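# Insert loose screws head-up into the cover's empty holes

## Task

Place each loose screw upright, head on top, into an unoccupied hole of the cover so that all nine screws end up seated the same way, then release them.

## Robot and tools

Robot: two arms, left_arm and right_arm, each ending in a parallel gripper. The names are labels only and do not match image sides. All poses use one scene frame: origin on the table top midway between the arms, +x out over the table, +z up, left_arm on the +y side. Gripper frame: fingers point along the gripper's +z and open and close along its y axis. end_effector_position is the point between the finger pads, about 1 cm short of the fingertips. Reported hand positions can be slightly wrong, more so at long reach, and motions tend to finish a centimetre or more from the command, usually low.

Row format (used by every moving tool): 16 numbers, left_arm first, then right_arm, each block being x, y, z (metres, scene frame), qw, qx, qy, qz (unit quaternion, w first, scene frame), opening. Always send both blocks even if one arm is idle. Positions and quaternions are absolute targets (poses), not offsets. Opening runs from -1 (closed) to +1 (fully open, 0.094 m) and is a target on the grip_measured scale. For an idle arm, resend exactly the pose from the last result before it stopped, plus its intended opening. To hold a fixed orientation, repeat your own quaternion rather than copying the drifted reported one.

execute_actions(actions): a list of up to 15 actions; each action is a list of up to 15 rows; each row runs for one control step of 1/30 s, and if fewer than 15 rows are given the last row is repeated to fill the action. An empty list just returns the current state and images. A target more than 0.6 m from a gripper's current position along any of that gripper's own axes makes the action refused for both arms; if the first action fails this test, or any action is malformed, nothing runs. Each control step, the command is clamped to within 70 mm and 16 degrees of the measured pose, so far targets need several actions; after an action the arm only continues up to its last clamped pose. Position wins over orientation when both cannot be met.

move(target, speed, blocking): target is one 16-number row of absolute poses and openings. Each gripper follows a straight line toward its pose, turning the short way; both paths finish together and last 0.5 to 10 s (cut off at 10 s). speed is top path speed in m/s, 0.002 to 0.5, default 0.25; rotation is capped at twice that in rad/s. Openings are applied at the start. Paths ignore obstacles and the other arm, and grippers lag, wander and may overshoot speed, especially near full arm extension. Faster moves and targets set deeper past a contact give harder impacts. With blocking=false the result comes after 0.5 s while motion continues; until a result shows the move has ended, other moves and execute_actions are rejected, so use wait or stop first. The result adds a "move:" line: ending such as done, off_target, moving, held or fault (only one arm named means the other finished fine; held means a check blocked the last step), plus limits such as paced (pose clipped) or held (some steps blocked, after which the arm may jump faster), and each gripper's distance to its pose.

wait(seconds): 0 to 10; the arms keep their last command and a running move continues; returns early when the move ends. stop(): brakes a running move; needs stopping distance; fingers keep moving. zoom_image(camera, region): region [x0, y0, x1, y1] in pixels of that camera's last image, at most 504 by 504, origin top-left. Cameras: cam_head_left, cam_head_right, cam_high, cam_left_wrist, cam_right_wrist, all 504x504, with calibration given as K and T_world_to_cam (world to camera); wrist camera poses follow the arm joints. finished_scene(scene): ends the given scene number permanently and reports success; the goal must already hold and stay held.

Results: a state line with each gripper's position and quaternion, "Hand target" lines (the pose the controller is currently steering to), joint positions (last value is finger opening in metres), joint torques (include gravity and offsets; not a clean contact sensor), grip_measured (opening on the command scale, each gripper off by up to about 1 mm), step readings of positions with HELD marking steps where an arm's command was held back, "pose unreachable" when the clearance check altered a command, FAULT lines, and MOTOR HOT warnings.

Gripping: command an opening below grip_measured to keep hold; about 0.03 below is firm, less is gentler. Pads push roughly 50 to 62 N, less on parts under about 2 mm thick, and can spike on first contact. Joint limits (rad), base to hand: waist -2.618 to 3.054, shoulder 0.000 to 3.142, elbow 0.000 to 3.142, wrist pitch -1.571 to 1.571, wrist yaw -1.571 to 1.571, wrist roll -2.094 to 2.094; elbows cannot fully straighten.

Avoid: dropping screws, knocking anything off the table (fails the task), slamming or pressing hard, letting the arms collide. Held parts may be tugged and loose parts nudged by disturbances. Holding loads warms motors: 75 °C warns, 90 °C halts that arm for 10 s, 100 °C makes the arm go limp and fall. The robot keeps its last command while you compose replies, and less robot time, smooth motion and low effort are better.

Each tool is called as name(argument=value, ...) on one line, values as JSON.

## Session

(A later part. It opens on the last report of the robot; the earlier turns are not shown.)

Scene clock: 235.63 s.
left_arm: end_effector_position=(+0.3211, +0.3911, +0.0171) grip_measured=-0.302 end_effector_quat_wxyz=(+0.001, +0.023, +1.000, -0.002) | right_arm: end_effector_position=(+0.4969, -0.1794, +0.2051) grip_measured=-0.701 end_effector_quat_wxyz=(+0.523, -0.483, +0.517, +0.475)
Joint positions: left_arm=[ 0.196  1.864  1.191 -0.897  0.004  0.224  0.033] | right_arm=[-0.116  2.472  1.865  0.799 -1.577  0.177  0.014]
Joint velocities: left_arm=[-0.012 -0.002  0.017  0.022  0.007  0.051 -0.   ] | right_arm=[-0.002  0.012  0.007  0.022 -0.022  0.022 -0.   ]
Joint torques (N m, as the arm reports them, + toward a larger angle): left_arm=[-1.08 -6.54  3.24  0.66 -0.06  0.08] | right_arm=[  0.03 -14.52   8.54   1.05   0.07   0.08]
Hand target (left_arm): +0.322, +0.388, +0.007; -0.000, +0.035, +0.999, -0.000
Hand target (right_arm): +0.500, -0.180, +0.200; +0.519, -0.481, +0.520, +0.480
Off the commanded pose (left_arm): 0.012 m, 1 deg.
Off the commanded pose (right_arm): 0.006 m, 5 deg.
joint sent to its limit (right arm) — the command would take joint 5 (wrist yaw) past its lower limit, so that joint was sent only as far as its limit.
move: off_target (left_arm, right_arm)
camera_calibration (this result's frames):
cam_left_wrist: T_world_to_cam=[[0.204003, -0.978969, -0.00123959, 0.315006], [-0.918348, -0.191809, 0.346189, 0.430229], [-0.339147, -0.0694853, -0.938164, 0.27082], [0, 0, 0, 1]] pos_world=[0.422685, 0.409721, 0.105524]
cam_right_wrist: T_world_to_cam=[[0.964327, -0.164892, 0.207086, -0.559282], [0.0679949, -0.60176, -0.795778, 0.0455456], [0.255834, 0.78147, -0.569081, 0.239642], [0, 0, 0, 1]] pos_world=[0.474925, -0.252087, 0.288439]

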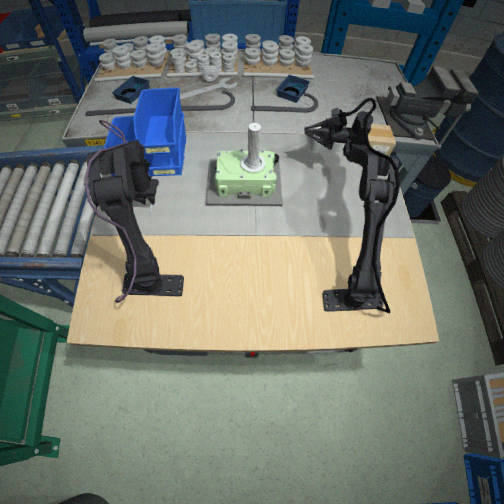

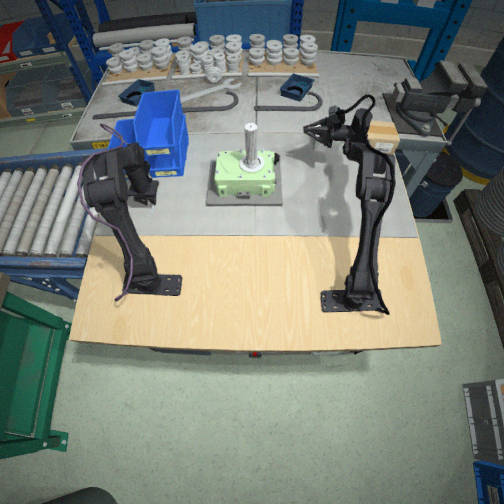

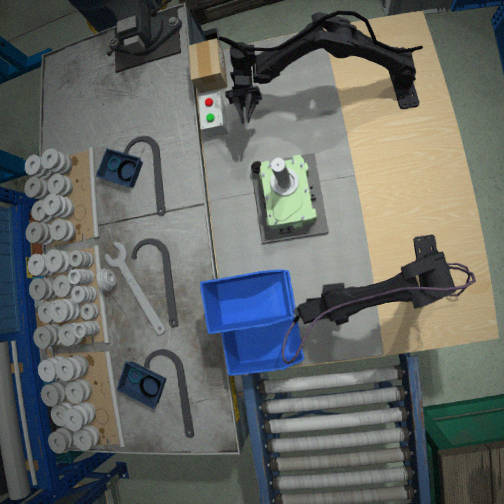

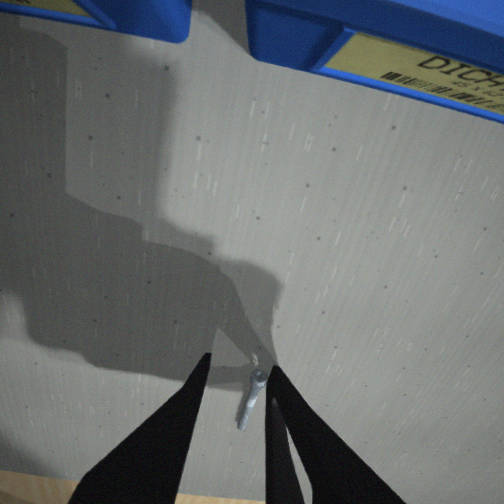

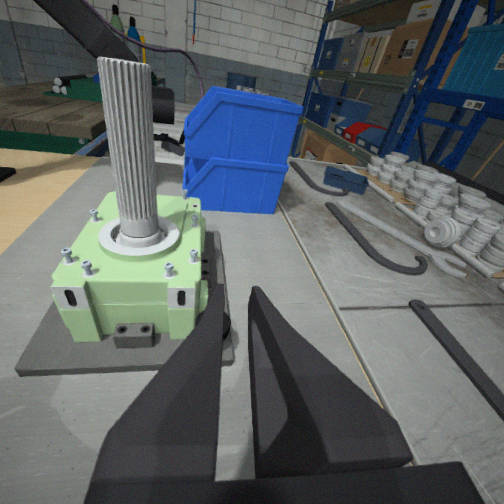

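move(target=[0.322,0.388,0.006,0,0.035,0.999,0,-1,0.5,-0.18,0.2,0.5,-0.5,0.5,0.5,-0.7])

move(target=[0.26,0.33,0.19,0,0.035,0.999,0,-1,0.5,-0.18,0.2,0.5,-0.5,0.5,0.5,-0.7], speed=0.12)

move(target=[0.476,0.113,0.175,0.5913,0.2658,0.7303,-0.2152,-1,0.5,-0.18,0.2,0.5,-0.5,0.5,0.5,-0.7], speed=0.15)

zoom_image(camera="cam_right_wrist", region=[130,130,240,240])

zoom_image(camera="cam_head_right", region=[180,110,260,190])

Scene clock: 236.53 s.
left_arm: end_effector_position=(+0.3257, +0.3920, +0.0172) grip_measured=-0.865 end_effector_quat_wxyz=(+0.010, +0.023, +1.000, -0.000) | right_arm: end_effector_position=(+0.4969, -0.1794, +0.2051) grip_measured=-0.701 end_effector_quat_wxyz=(+0.523, -0.483, +0.517, +0.476)
Joint positions: left_arm=[ 0.196  1.864  1.191 -0.879  0.004  0.225  0.006] | right_arm=[-0.116  2.472  1.865  0.799 -1.577  0.18   0.014]
Joint velocities: left_arm=[ 0.012 -0.002 -0.012  0.007 -0.022 -0.007  0.   ] | right_arm=[-0.017  0.007 -0.002 -0.066  0.007  0.007  0.001]
Joint torques (N m, as the arm reports them, + toward a larger angle): left_arm=[-1.05 -6.54  3.22  0.5  -0.06  0.09] | right_arm=[  0.04 -14.49   8.57   1.08   0.06   0.05]
Hand target (left_arm): +0.322, +0.388, +0.006; -0.000, +0.035, +0.999, -0.000
Hand target (right_arm): +0.500, -0.180, +0.200; +0.519, -0.481, +0.520, +0.480
Off the commanded pose (left_arm): 0.012 m, 2 deg.
Off the commanded pose (right_arm): 0.006 m, 5 deg.
joint sent to its limit (right arm) — the command would take joint 5 (wrist yaw) past its lower limit, so that joint was sent only as far as its limit.
move: off_target (left_arm, right_arm)
camera_calibration (this result's frames):
cam_left_wrist: T_world_to_cam=[[0.203281, -0.97912, -0.00112479, 0.315239], [-0.924678, -0.192356, 0.328587, 0.437153], [-0.321942, -0.0657555, -0.944473, 0.265511], [0, 0, 0, 1]] pos_world=[0.425623, 0.410204, 0.10748]
cam_right_wrist: T_world_to_cam=[[0.964796, -0.164933, 0.204856, -0.559066], [0.0661766, -0.601615, -0.79604, 0.0465713], [0.254538, 0.781573, -0.569521, 0.240426], [0, 0, 0, 1]] pos_world=[0.475105, -0.252101, 0.288528]

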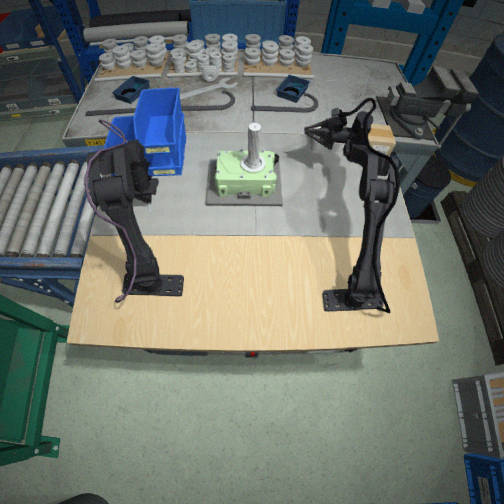

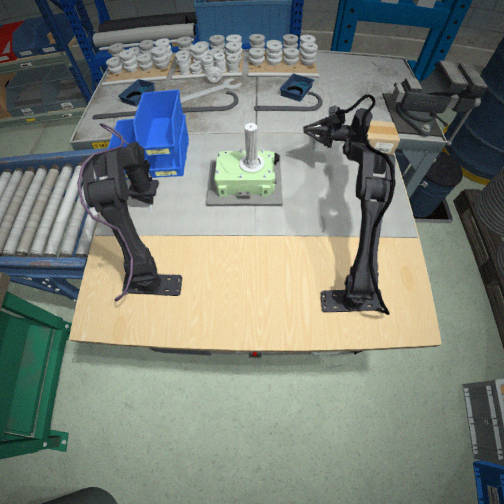

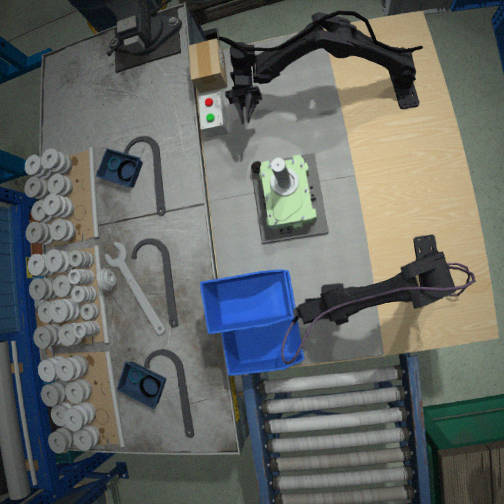

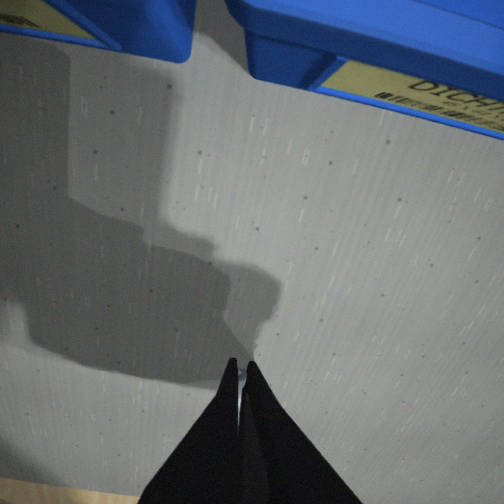

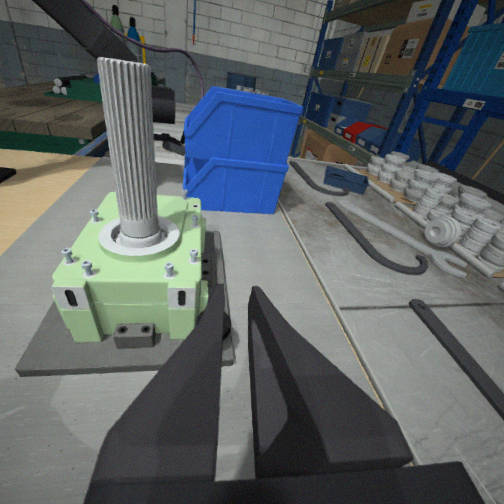

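Scene clock: 238.77 s.
left_arm: end_effector_position=(+0.2585, +0.3329, +0.1786) grip_measured=-0.865 end_effector_quat_wxyz=(-0.015, +0.035, +0.999, -0.002) | right_arm: end_effector_position=(+0.4969, -0.1794, +0.2052) grip_measured=-0.701 end_effector_quat_wxyz=(+0.523, -0.483, +0.517, +0.476)
Joint positions: left_arm=[ 0.016  1.558  1.495 -1.537  0.004  0.068  0.006] | right_arm=[-0.116  2.472  1.865  0.8   -1.577  0.181  0.014]
Joint velocities: left_arm=[ 0.007 -0.002  0.012 -0.125  0.007 -0.037 -0.001] | right_arm=[-0.007 -0.002  0.007 -0.037  0.051  0.095 -0.001]
Joint torques (N m, as the arm reports them, + toward a larger angle): left_arm=[-0.95 -6.81  7.07  0.07 -0.05 -0.14] | right_arm=[  0.03 -14.46   8.56   1.08   0.06   0.06]
Hand target (left_arm): +0.260, +0.331, +0.189; +0.000, +0.035, +0.999, -0.001
Hand target (right_arm): +0.500, -0.180, +0.200; +0.519, -0.481, +0.520, +0.480
Off the commanded pose (left_arm): 0.012 m, 2 deg.
Off the commanded pose (right_arm): 0.006 m, 5 deg.
joint sent to its limit (right arm) — the command would take joint 5 (wrist yaw) past its lower limit, so that joint was sent only as far as its limit.
move: off_target (left_arm, right_arm)
camera_calibration (this result's frames):
cam_left_wrist: T_world_to_cam=[[0.179535, -0.983726, -0.00710561, 0.279924], [-0.911724, -0.169098, 0.374385, 0.291306], [-0.369494, -0.0607369, -0.927246, 0.400037], [0, 0, 0, 1]] pos_world=[0.363146, 0.348925, 0.263861]
cam_right_wrist: T_world_to_cam=[[0.964874, -0.16494, 0.204484, -0.55903], [0.0658727, -0.601595, -0.796081, 0.0467768], [0.254322, 0.781587, -0.569598, 0.240583], [0, 0, 0, 1]] pos_world=[0.475127, -0.252102, 0.288586]

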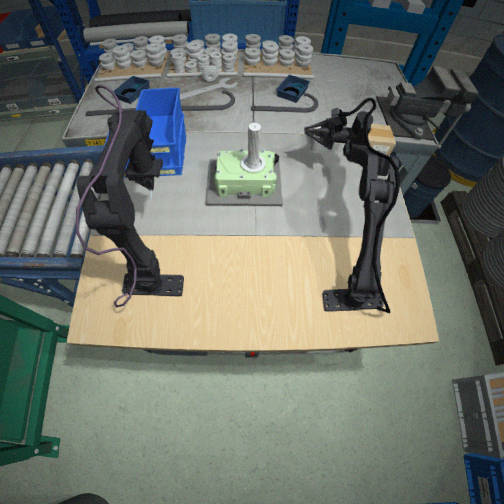

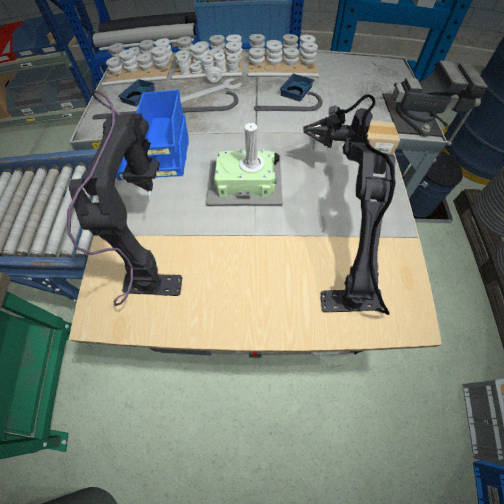

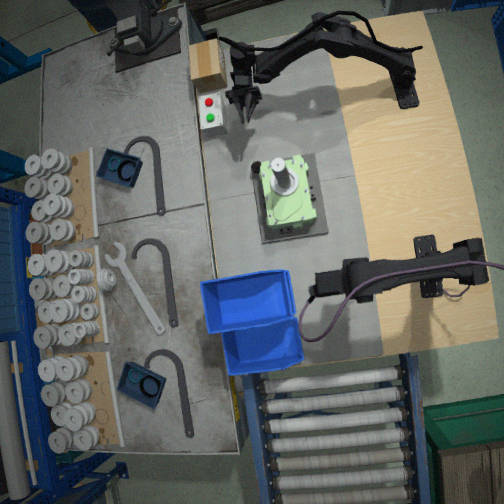

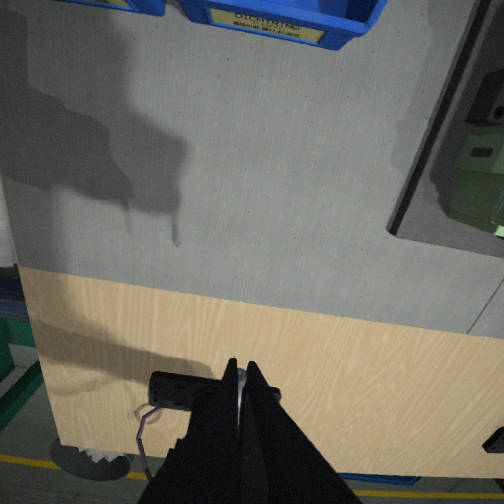

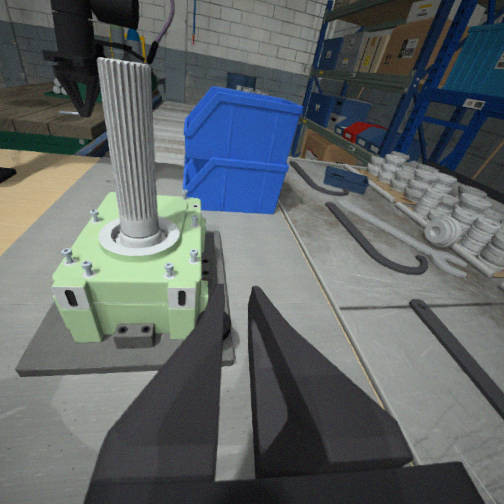

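Scene clock: 244.43 s.
left_arm: end_effector_position=(+0.4774, +0.1200, +0.1759) grip_measured=-0.865 end_effector_quat_wxyz=(+0.592, +0.251, +0.737, -0.209) | right_arm: end_effector_position=(+0.4969, -0.1794, +0.2053) grip_measured=-0.701 end_effector_quat_wxyz=(+0.523, -0.483, +0.517, +0.476)
Joint positions: left_arm=[-0.285  1.805  0.948  0.63   0.356  0.068  0.006] | right_arm=[-0.116  2.472  1.865  0.802 -1.577  0.182  0.014]
Joint velocities: left_arm=[-0.032 -0.002 -0.002  0.066  0.037 -0.037 -0.001] | right_arm=[-0.002 -0.012 -0.012  0.007  0.081  0.051 -0.   ]
Joint torques (N m, as the arm reports them, + toward a larger angle): left_arm=[-0.95 -7.69  5.99  2.09  0.18  0.07] | right_arm=[  0.04 -14.43   8.59   1.07   0.07   0.06]
Hand target (left_arm): +0.475, +0.113, +0.176; +0.593, +0.262, +0.730, -0.215
Hand target (right_arm): +0.500, -0.180, +0.200; +0.519, -0.481, +0.520, +0.480
Off the commanded pose (left_arm): 0.007 m, 2 deg.
Off the commanded pose (right_arm): 0.006 m, 5 deg.
joint sent to its limit (right arm) — the command would take joint 5 (wrist yaw) past its lower limit, so that joint was sent only as far as its limit.
move: off_target (right_arm)
camera_calibration (this result's frames):
cam_left_wrist: T_world_to_cam=[[-0.550371, -0.795455, 0.253658, 0.311202], [-0.568795, 0.134819, -0.811354, 0.464302], [0.611198, -0.590826, -0.526651, -0.00955107], [0, 0, 0, 1]] pos_world=[0.441207, 0.179308, 0.292744]
cam_right_wrist: T_world_to_cam=[[0.964873, -0.16494, 0.204485, -0.559032], [0.0658709, -0.601602, -0.796075, 0.04686], [0.254323, 0.781581, -0.569605, 0.240645], [0, 0, 0, 1]] pos_world=[0.475107, -0.2521, 0.288691]

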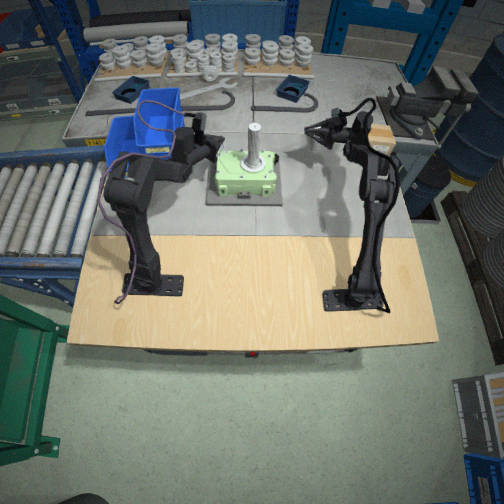

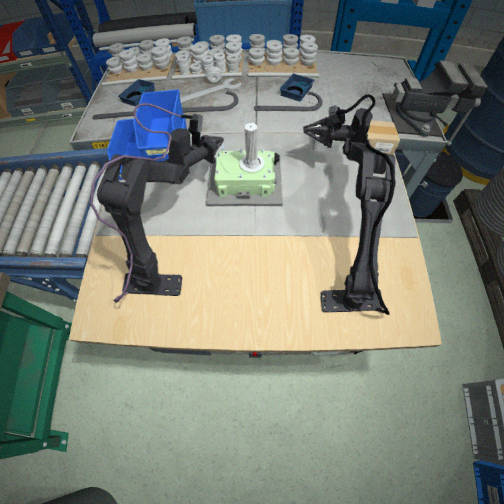

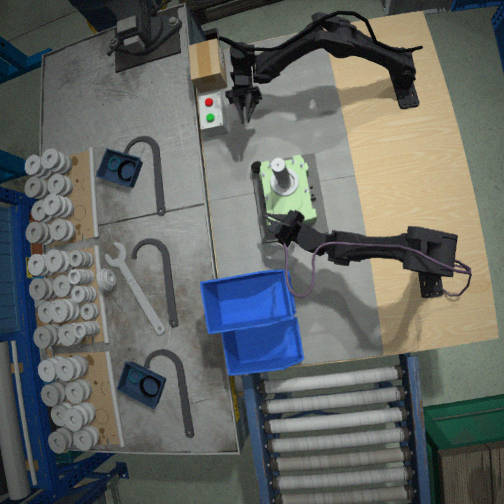

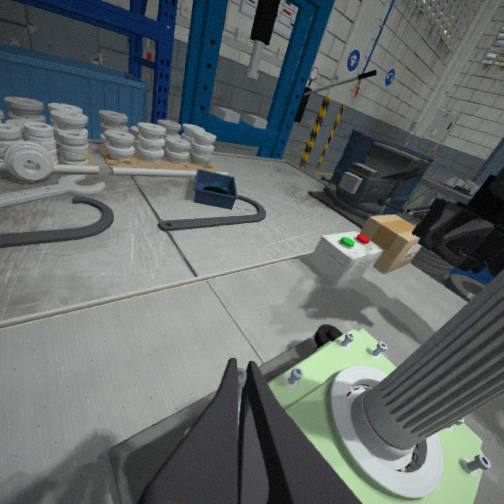

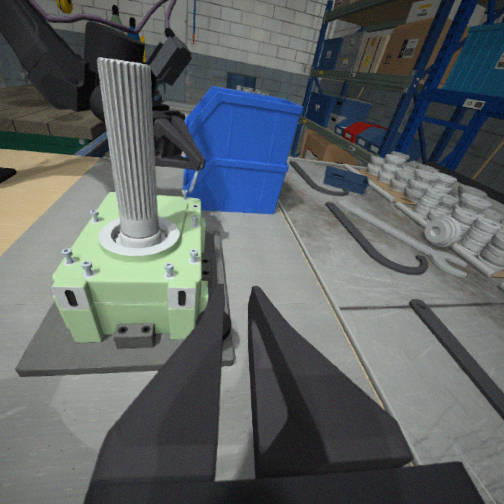

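Region (130, 130, 240, 240) of cam_right_wrist's 504x504 image, scaled by 4.582, with more detail than that image has.

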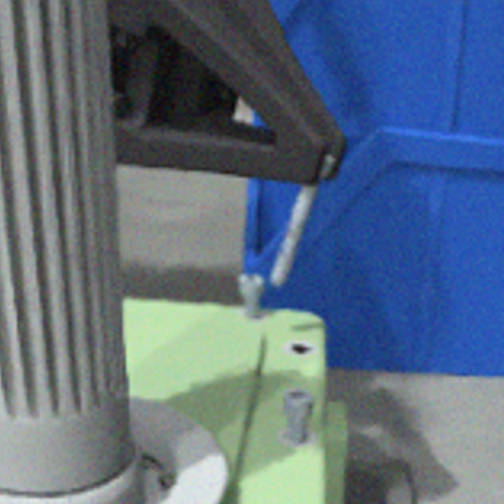

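Region (180, 110, 260, 190) of cam_head_right's 504x504 image, scaled by 6.300, with more detail than that image has.

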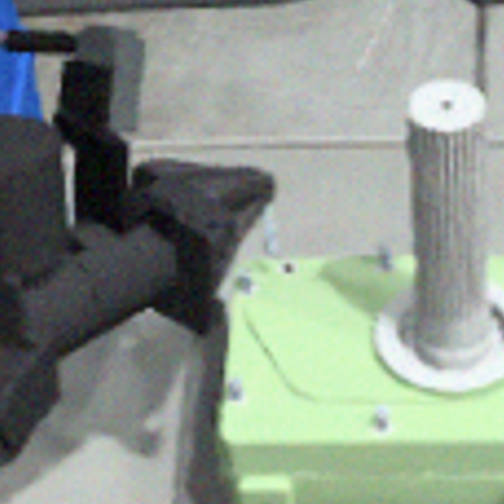

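move(target=[0.478,0.106,0.175,0.6928,0.2311,0.6348,-0.2522,-1,0.5,-0.18,0.2,0.5,-0.5,0.5,0.5,-0.7], speed=0.05)

zoom_image(camera="cam_right_wrist", region=[130,130,240,240])

zoom_image(camera="cam_head_right", region=[180,110,260,190])

Scene clock: 248.20 s.
left_arm: end_effector_position=(+0.4841, +0.1123, +0.1850) grip_measured=-0.865 end_effector_quat_wxyz=(+0.702, +0.226, +0.630, -0.242) | right_arm: end_effector_position=(+0.4968, -0.1794, +0.2054) grip_measured=-0.701 end_effector_quat_wxyz=(+0.523, -0.483, +0.517, +0.476)
Joint positions: left_arm=[-0.293  2.021  0.882  1.25   0.363 -0.026  0.006] | right_arm=[-0.116  2.472  1.865  0.803 -1.577  0.183  0.014]
Joint velocities: left_arm=[-0.012 -0.007 -0.007  0.037  0.022 -0.037  0.001] | right_arm=[-0.002 -0.002  0.002 -0.022  0.007  0.066  0.001]
Joint torques (N m, as the arm reports them, + toward a larger angle): left_arm=[-1.   -8.15  3.47  2.04  0.09 -0.12] | right_arm=[  0.02 -14.43   8.56   1.08   0.06   0.05]
Hand target (left_arm): +0.478, +0.106, +0.176; +0.693, +0.230, +0.635, -0.253
Hand target (right_arm): +0.500, -0.180, +0.200; +0.519, -0.481, +0.520, +0.480
Off the commanded pose (left_arm): 0.013 m, 2 deg.
Off the commanded pose (right_arm): 0.006 m, 5 deg.
joint sent to its limit (right arm) — the command would take joint 5 (wrist yaw) past its lower limit, so that joint was sent only as far as its limit.
move: off_target (left_arm, right_arm)
camera_calibration (this result's frames):
cam_left_wrist: T_world_to_cam=[[-0.622795, -0.746043, 0.235682, 0.339248], [-0.335529, -0.0174464, -0.941868, 0.40489], [0.706786, -0.665669, -0.239454, -0.104373], [0, 0, 0, 1]] pos_world=[0.420904, 0.190679, 0.276405]
cam_right_wrist: T_world_to_cam=[[0.964873, -0.16494, 0.204486, -0.559033], [0.0658695, -0.601608, -0.796071, 0.0469224], [0.254324, 0.781577, -0.569611, 0.240693], [0, 0, 0, 1]] pos_world=[0.475091, -0.252098, 0.288769]

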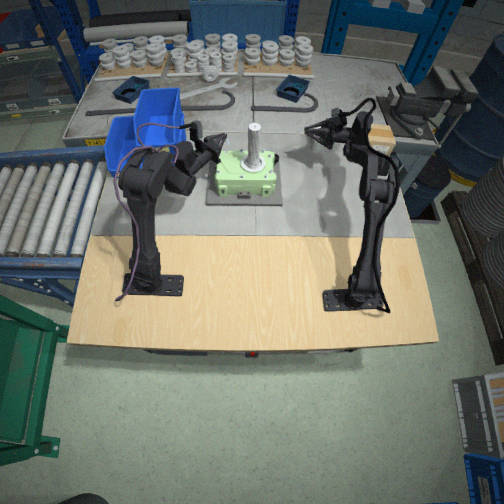

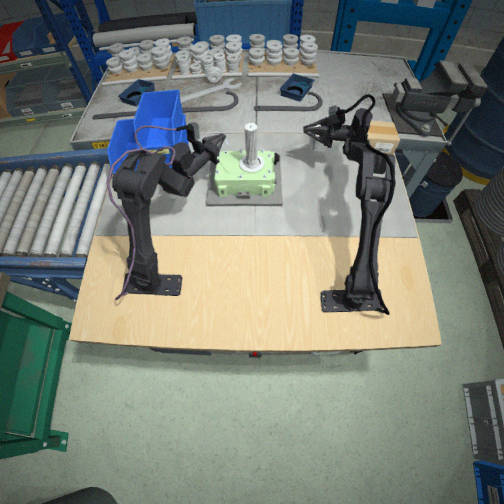

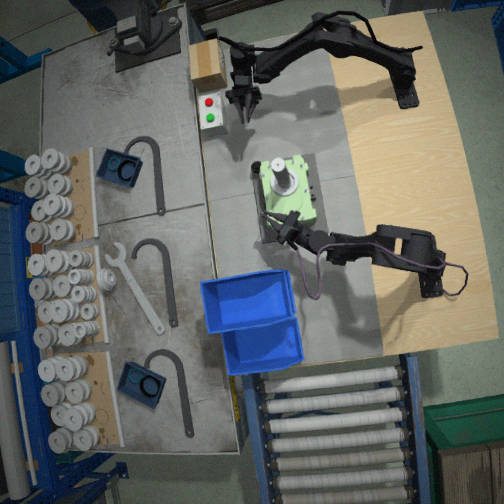

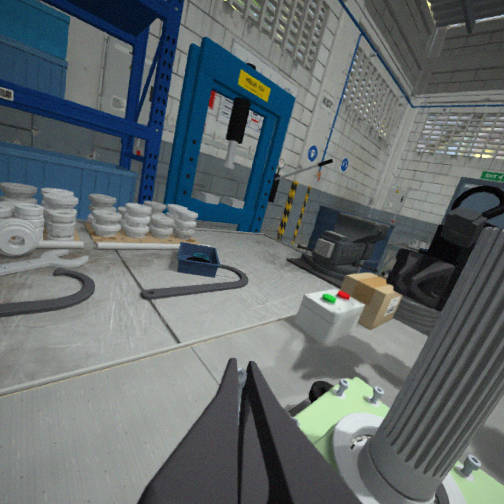

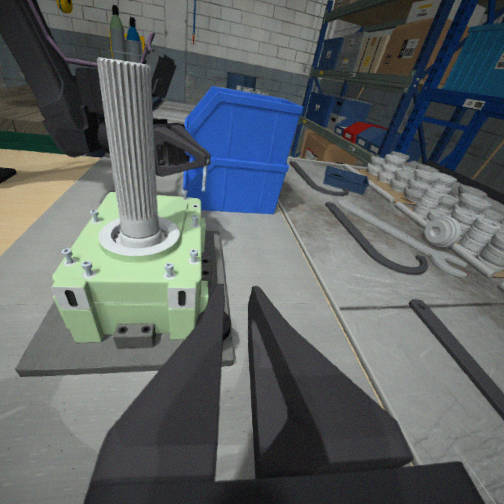

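Region (130, 130, 240, 240) of cam_right_wrist's 504x504 image, scaled by 4.582, with more detail than that image has.

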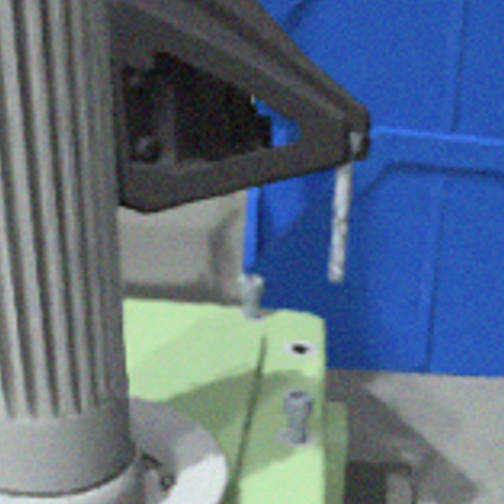

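Region (180, 110, 260, 190) of cam_head_right's 504x504 image, scaled by 6.300, with more detail than that image has.

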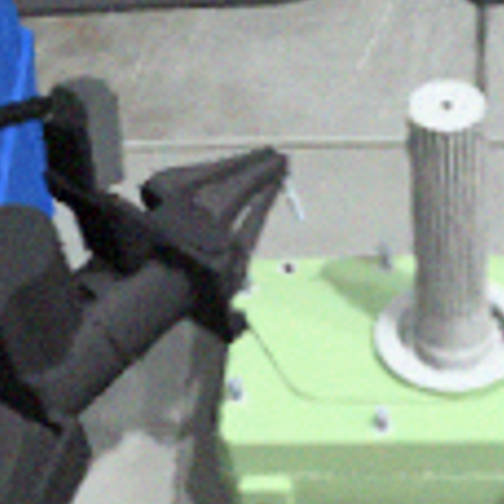

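move(target=[0.459,0.106,0.163,0.7154,0.2961,0.6072,-0.1784,-1,0.5,-0.18,0.2,0.5,-0.5,0.5,0.5,-0.7], speed=0.03)

zoom_image(camera="cam_right_wrist", region=[130,130,240,240])

zoom_image(camera="cam_head_right", region=[180,110,260,190])

Scene clock: 251.90 s.
left_arm: end_effector_position=(+0.4639, +0.1096, +0.1762) grip_measured=-0.865 end_effector_quat_wxyz=(+0.725, +0.289, +0.599, -0.181) | right_arm: end_effector_position=(+0.4968, -0.1794, +0.2055) grip_measured=-0.701 end_effector_quat_wxyz=(+0.523, -0.483, +0.517, +0.475)
Joint positions: left_arm=[-0.311  2.021  0.799  1.346  0.363  0.161  0.006] | right_arm=[-0.116  2.472  1.865  0.804 -1.577  0.184  0.014]
Joint velocities: left_arm=[-0.002  0.002  0.007 -0.007  0.022  0.051  0.001] | right_arm=[-0.007  0.007  0.007 -0.051 -0.051 -0.081  0.001]
Joint torques (N m, as the arm reports them, + toward a larger angle): left_arm=[-1.01 -7.83  2.83  1.9  -0.11  0.1 ] | right_arm=[  0.05 -14.43   8.59   1.07   0.07   0.04]
Hand target (left_arm): +0.459, +0.106, +0.163; +0.715, +0.296, +0.607, -0.179
Hand target (right_arm): +0.500, -0.180, +0.200; +0.519, -0.481, +0.519, +0.480
Off the commanded pose (left_arm): 0.015 m, 2 deg.
Off the commanded pose (right_arm): 0.006 m, 5 deg.
joint sent to its limit (right arm) — the command would take joint 5 (wrist yaw) past its lower limit, so that joint was sent only as far as its limit.
move: off_target (left_arm, right_arm)
camera_calibration (this result's frames):
cam_left_wrist: T_world_to_cam=[[-0.638783, -0.767985, 0.0464384, 0.369941], [-0.209521, 0.11556, -0.970952, 0.321851], [0.740309, -0.629957, -0.234727, -0.114368], [0, 0, 0, 1]] pos_world=[0.388414, 0.174869, 0.268477]
cam_right_wrist: T_world_to_cam=[[0.964718, -0.164926, 0.20523, -0.559107], [0.066474, -0.601664, -0.795979, 0.0466569], [0.254757, 0.781537, -0.569472, 0.240489], [0, 0, 0, 1]] pos_world=[0.475013, -0.25209, 0.288835]

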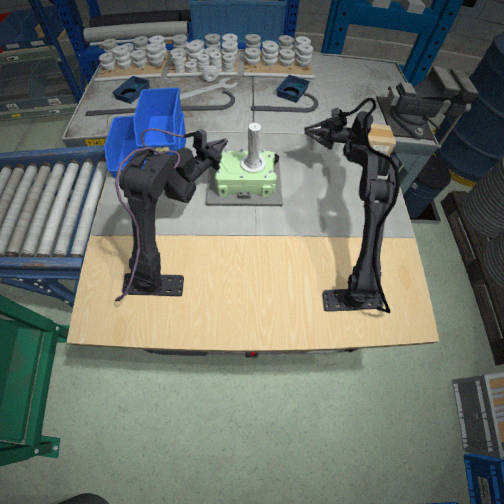

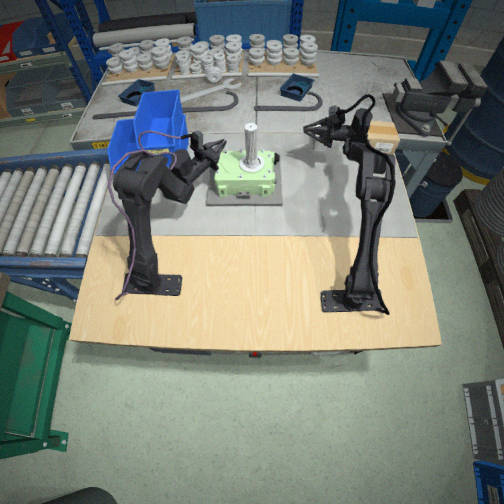

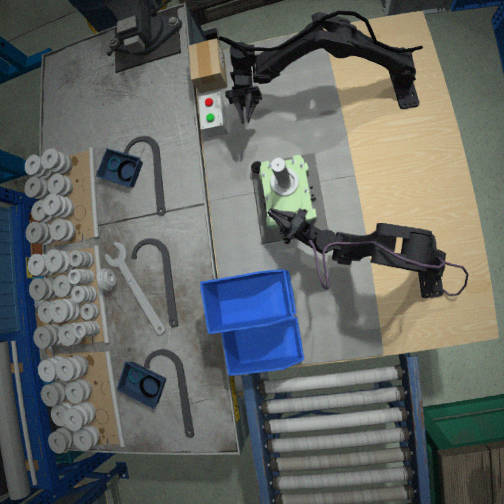

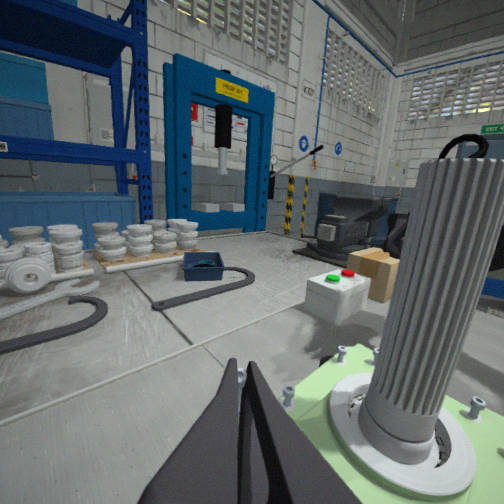

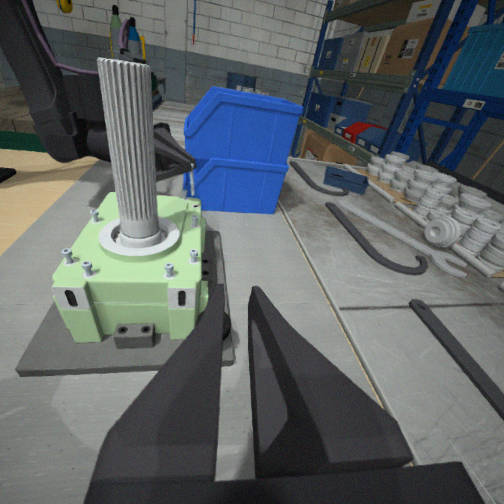

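Region (130, 130, 240, 240) of cam_right_wrist's 504x504 image, scaled by 4.582, with more detail than that image has.

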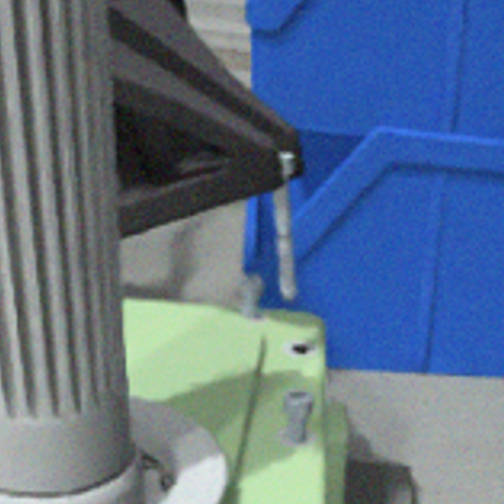

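Region (180, 110, 260, 190) of cam_head_right's 504x504 image, scaled by 6.300, with more detail than that image has.

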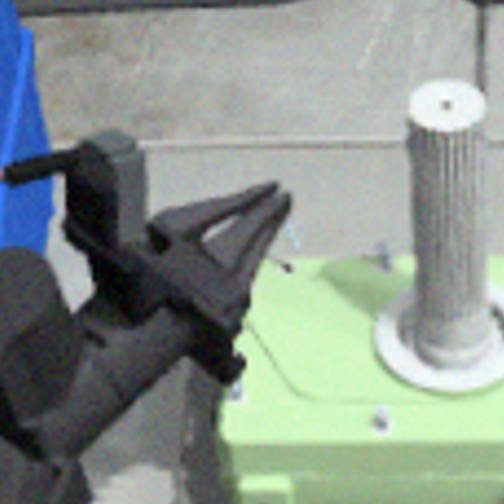

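Near vertical. Needs about +5 mm y, +2 x.

move(target=[0.461,0.112,0.152,0.7154,0.2961,0.6072,-0.1784,-1,0.5,-0.18,0.2,0.5,-0.5,0.5,0.5,-0.7], speed=0.02)

zoom_image(camera="cam_right_wrist", region=[130,130,240,240])

zoom_image(camera="cam_head_right", region=[180,110,260,190])

Scene clock: 260.10 s.
left_arm: end_effector_position=(+0.4627, +0.1096, +0.1801) grip_measured=-0.865 end_effector_quat_wxyz=(+0.740, +0.289, +0.581, -0.179) | right_arm: end_effector_position=(+0.4968, -0.1794, +0.2055) grip_measured=-0.701 end_effector_quat_wxyz=(+0.523, -0.483, +0.517, +0.475)
Joint positions: left_arm=[-0.311  2.046  0.799  1.417  0.365  0.162  0.006] | right_arm=[-0.116  2.472  1.865  0.805 -1.577  0.185  0.014]
Joint velocities: left_arm=[ 0.017 -0.027 -0.017  0.022 -0.007  0.007  0.001] | right_arm=[ 0.007 -0.007  0.017  0.037 -0.007 -0.022 -0.001]
Joint torques (N m, as the arm reports them, + toward a larger angle): left_arm=[ 0.58 -6.85  2.27  1.64  0.07  0.1 ] | right_arm=[  0.03 -14.42   8.58   1.07   0.07   0.05]
Hand target (left_arm): +0.460, +0.112, +0.153; +0.715, +0.296, +0.607, -0.179
Hand target (right_arm): +0.500, -0.180, +0.200; +0.519, -0.481, +0.520, +0.480
Off the commanded pose (left_arm): 0.028 m, 4 deg.
Off the commanded pose (right_arm): 0.006 m, 5 deg.
joint sent to its limit (right arm) — the command would take joint 5 (wrist yaw) past its lower limit, so that joint was sent only as far as its limit.
move: off_target (left_arm, right_arm)
camera_calibration (this result's frames):
cam_left_wrist: T_world_to_cam=[[-0.641995, -0.766179, 0.0284806, 0.373516], [-0.166667, 0.103202, -0.980598, 0.308696], [0.748374, -0.634286, -0.193952, -0.12314], [0, 0, 0, 1]] pos_world=[0.383399, 0.176216, 0.268185]
cam_right_wrist: T_world_to_cam=[[0.964717, -0.164926, 0.205231, -0.559108], [0.0664726, -0.60167, -0.795974, 0.0467193], [0.254758, 0.781532, -0.569478, 0.240536], [0, 0, 0, 1]] pos_world=[0.474998, -0.252089, 0.288914]

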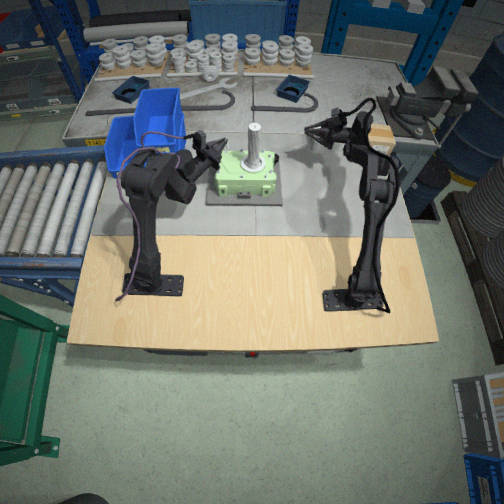

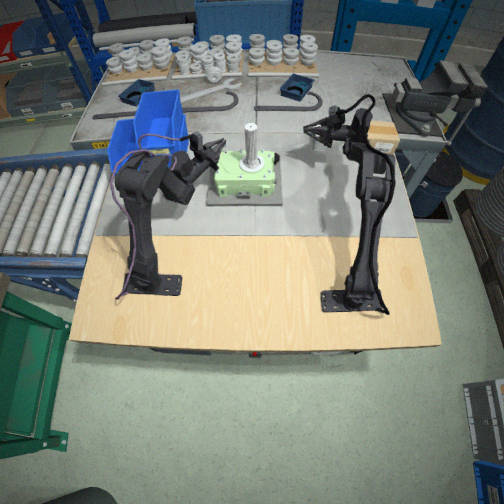

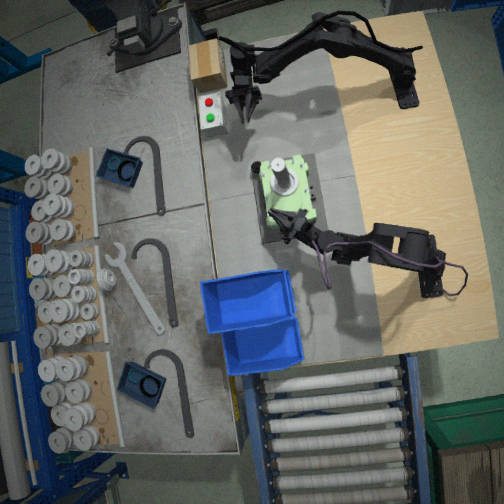

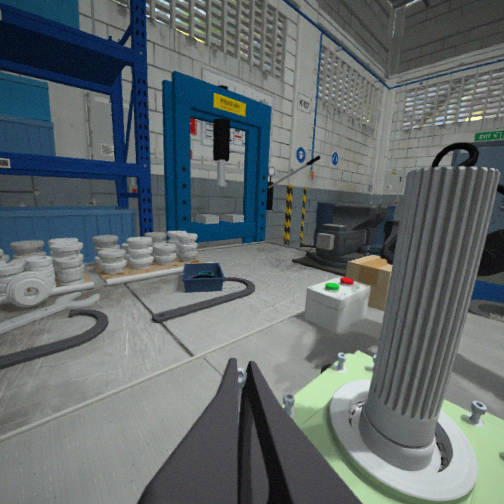

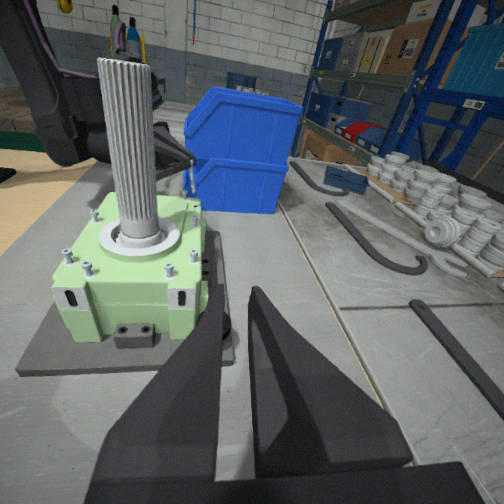

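Region (130, 130, 240, 240) of cam_right_wrist's 504x504 image, scaled by 4.582, with more detail than that image has.

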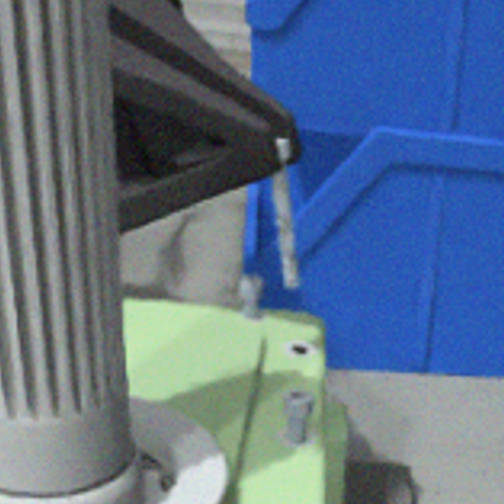

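Region (180, 110, 260, 190) of cam_head_right's 504x504 image, scaled by 6.300, with more detail than that image has.

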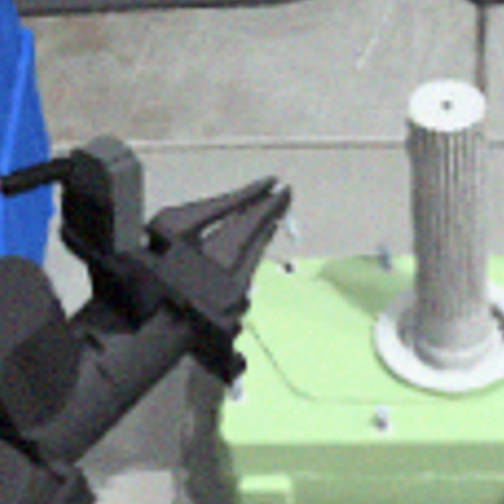

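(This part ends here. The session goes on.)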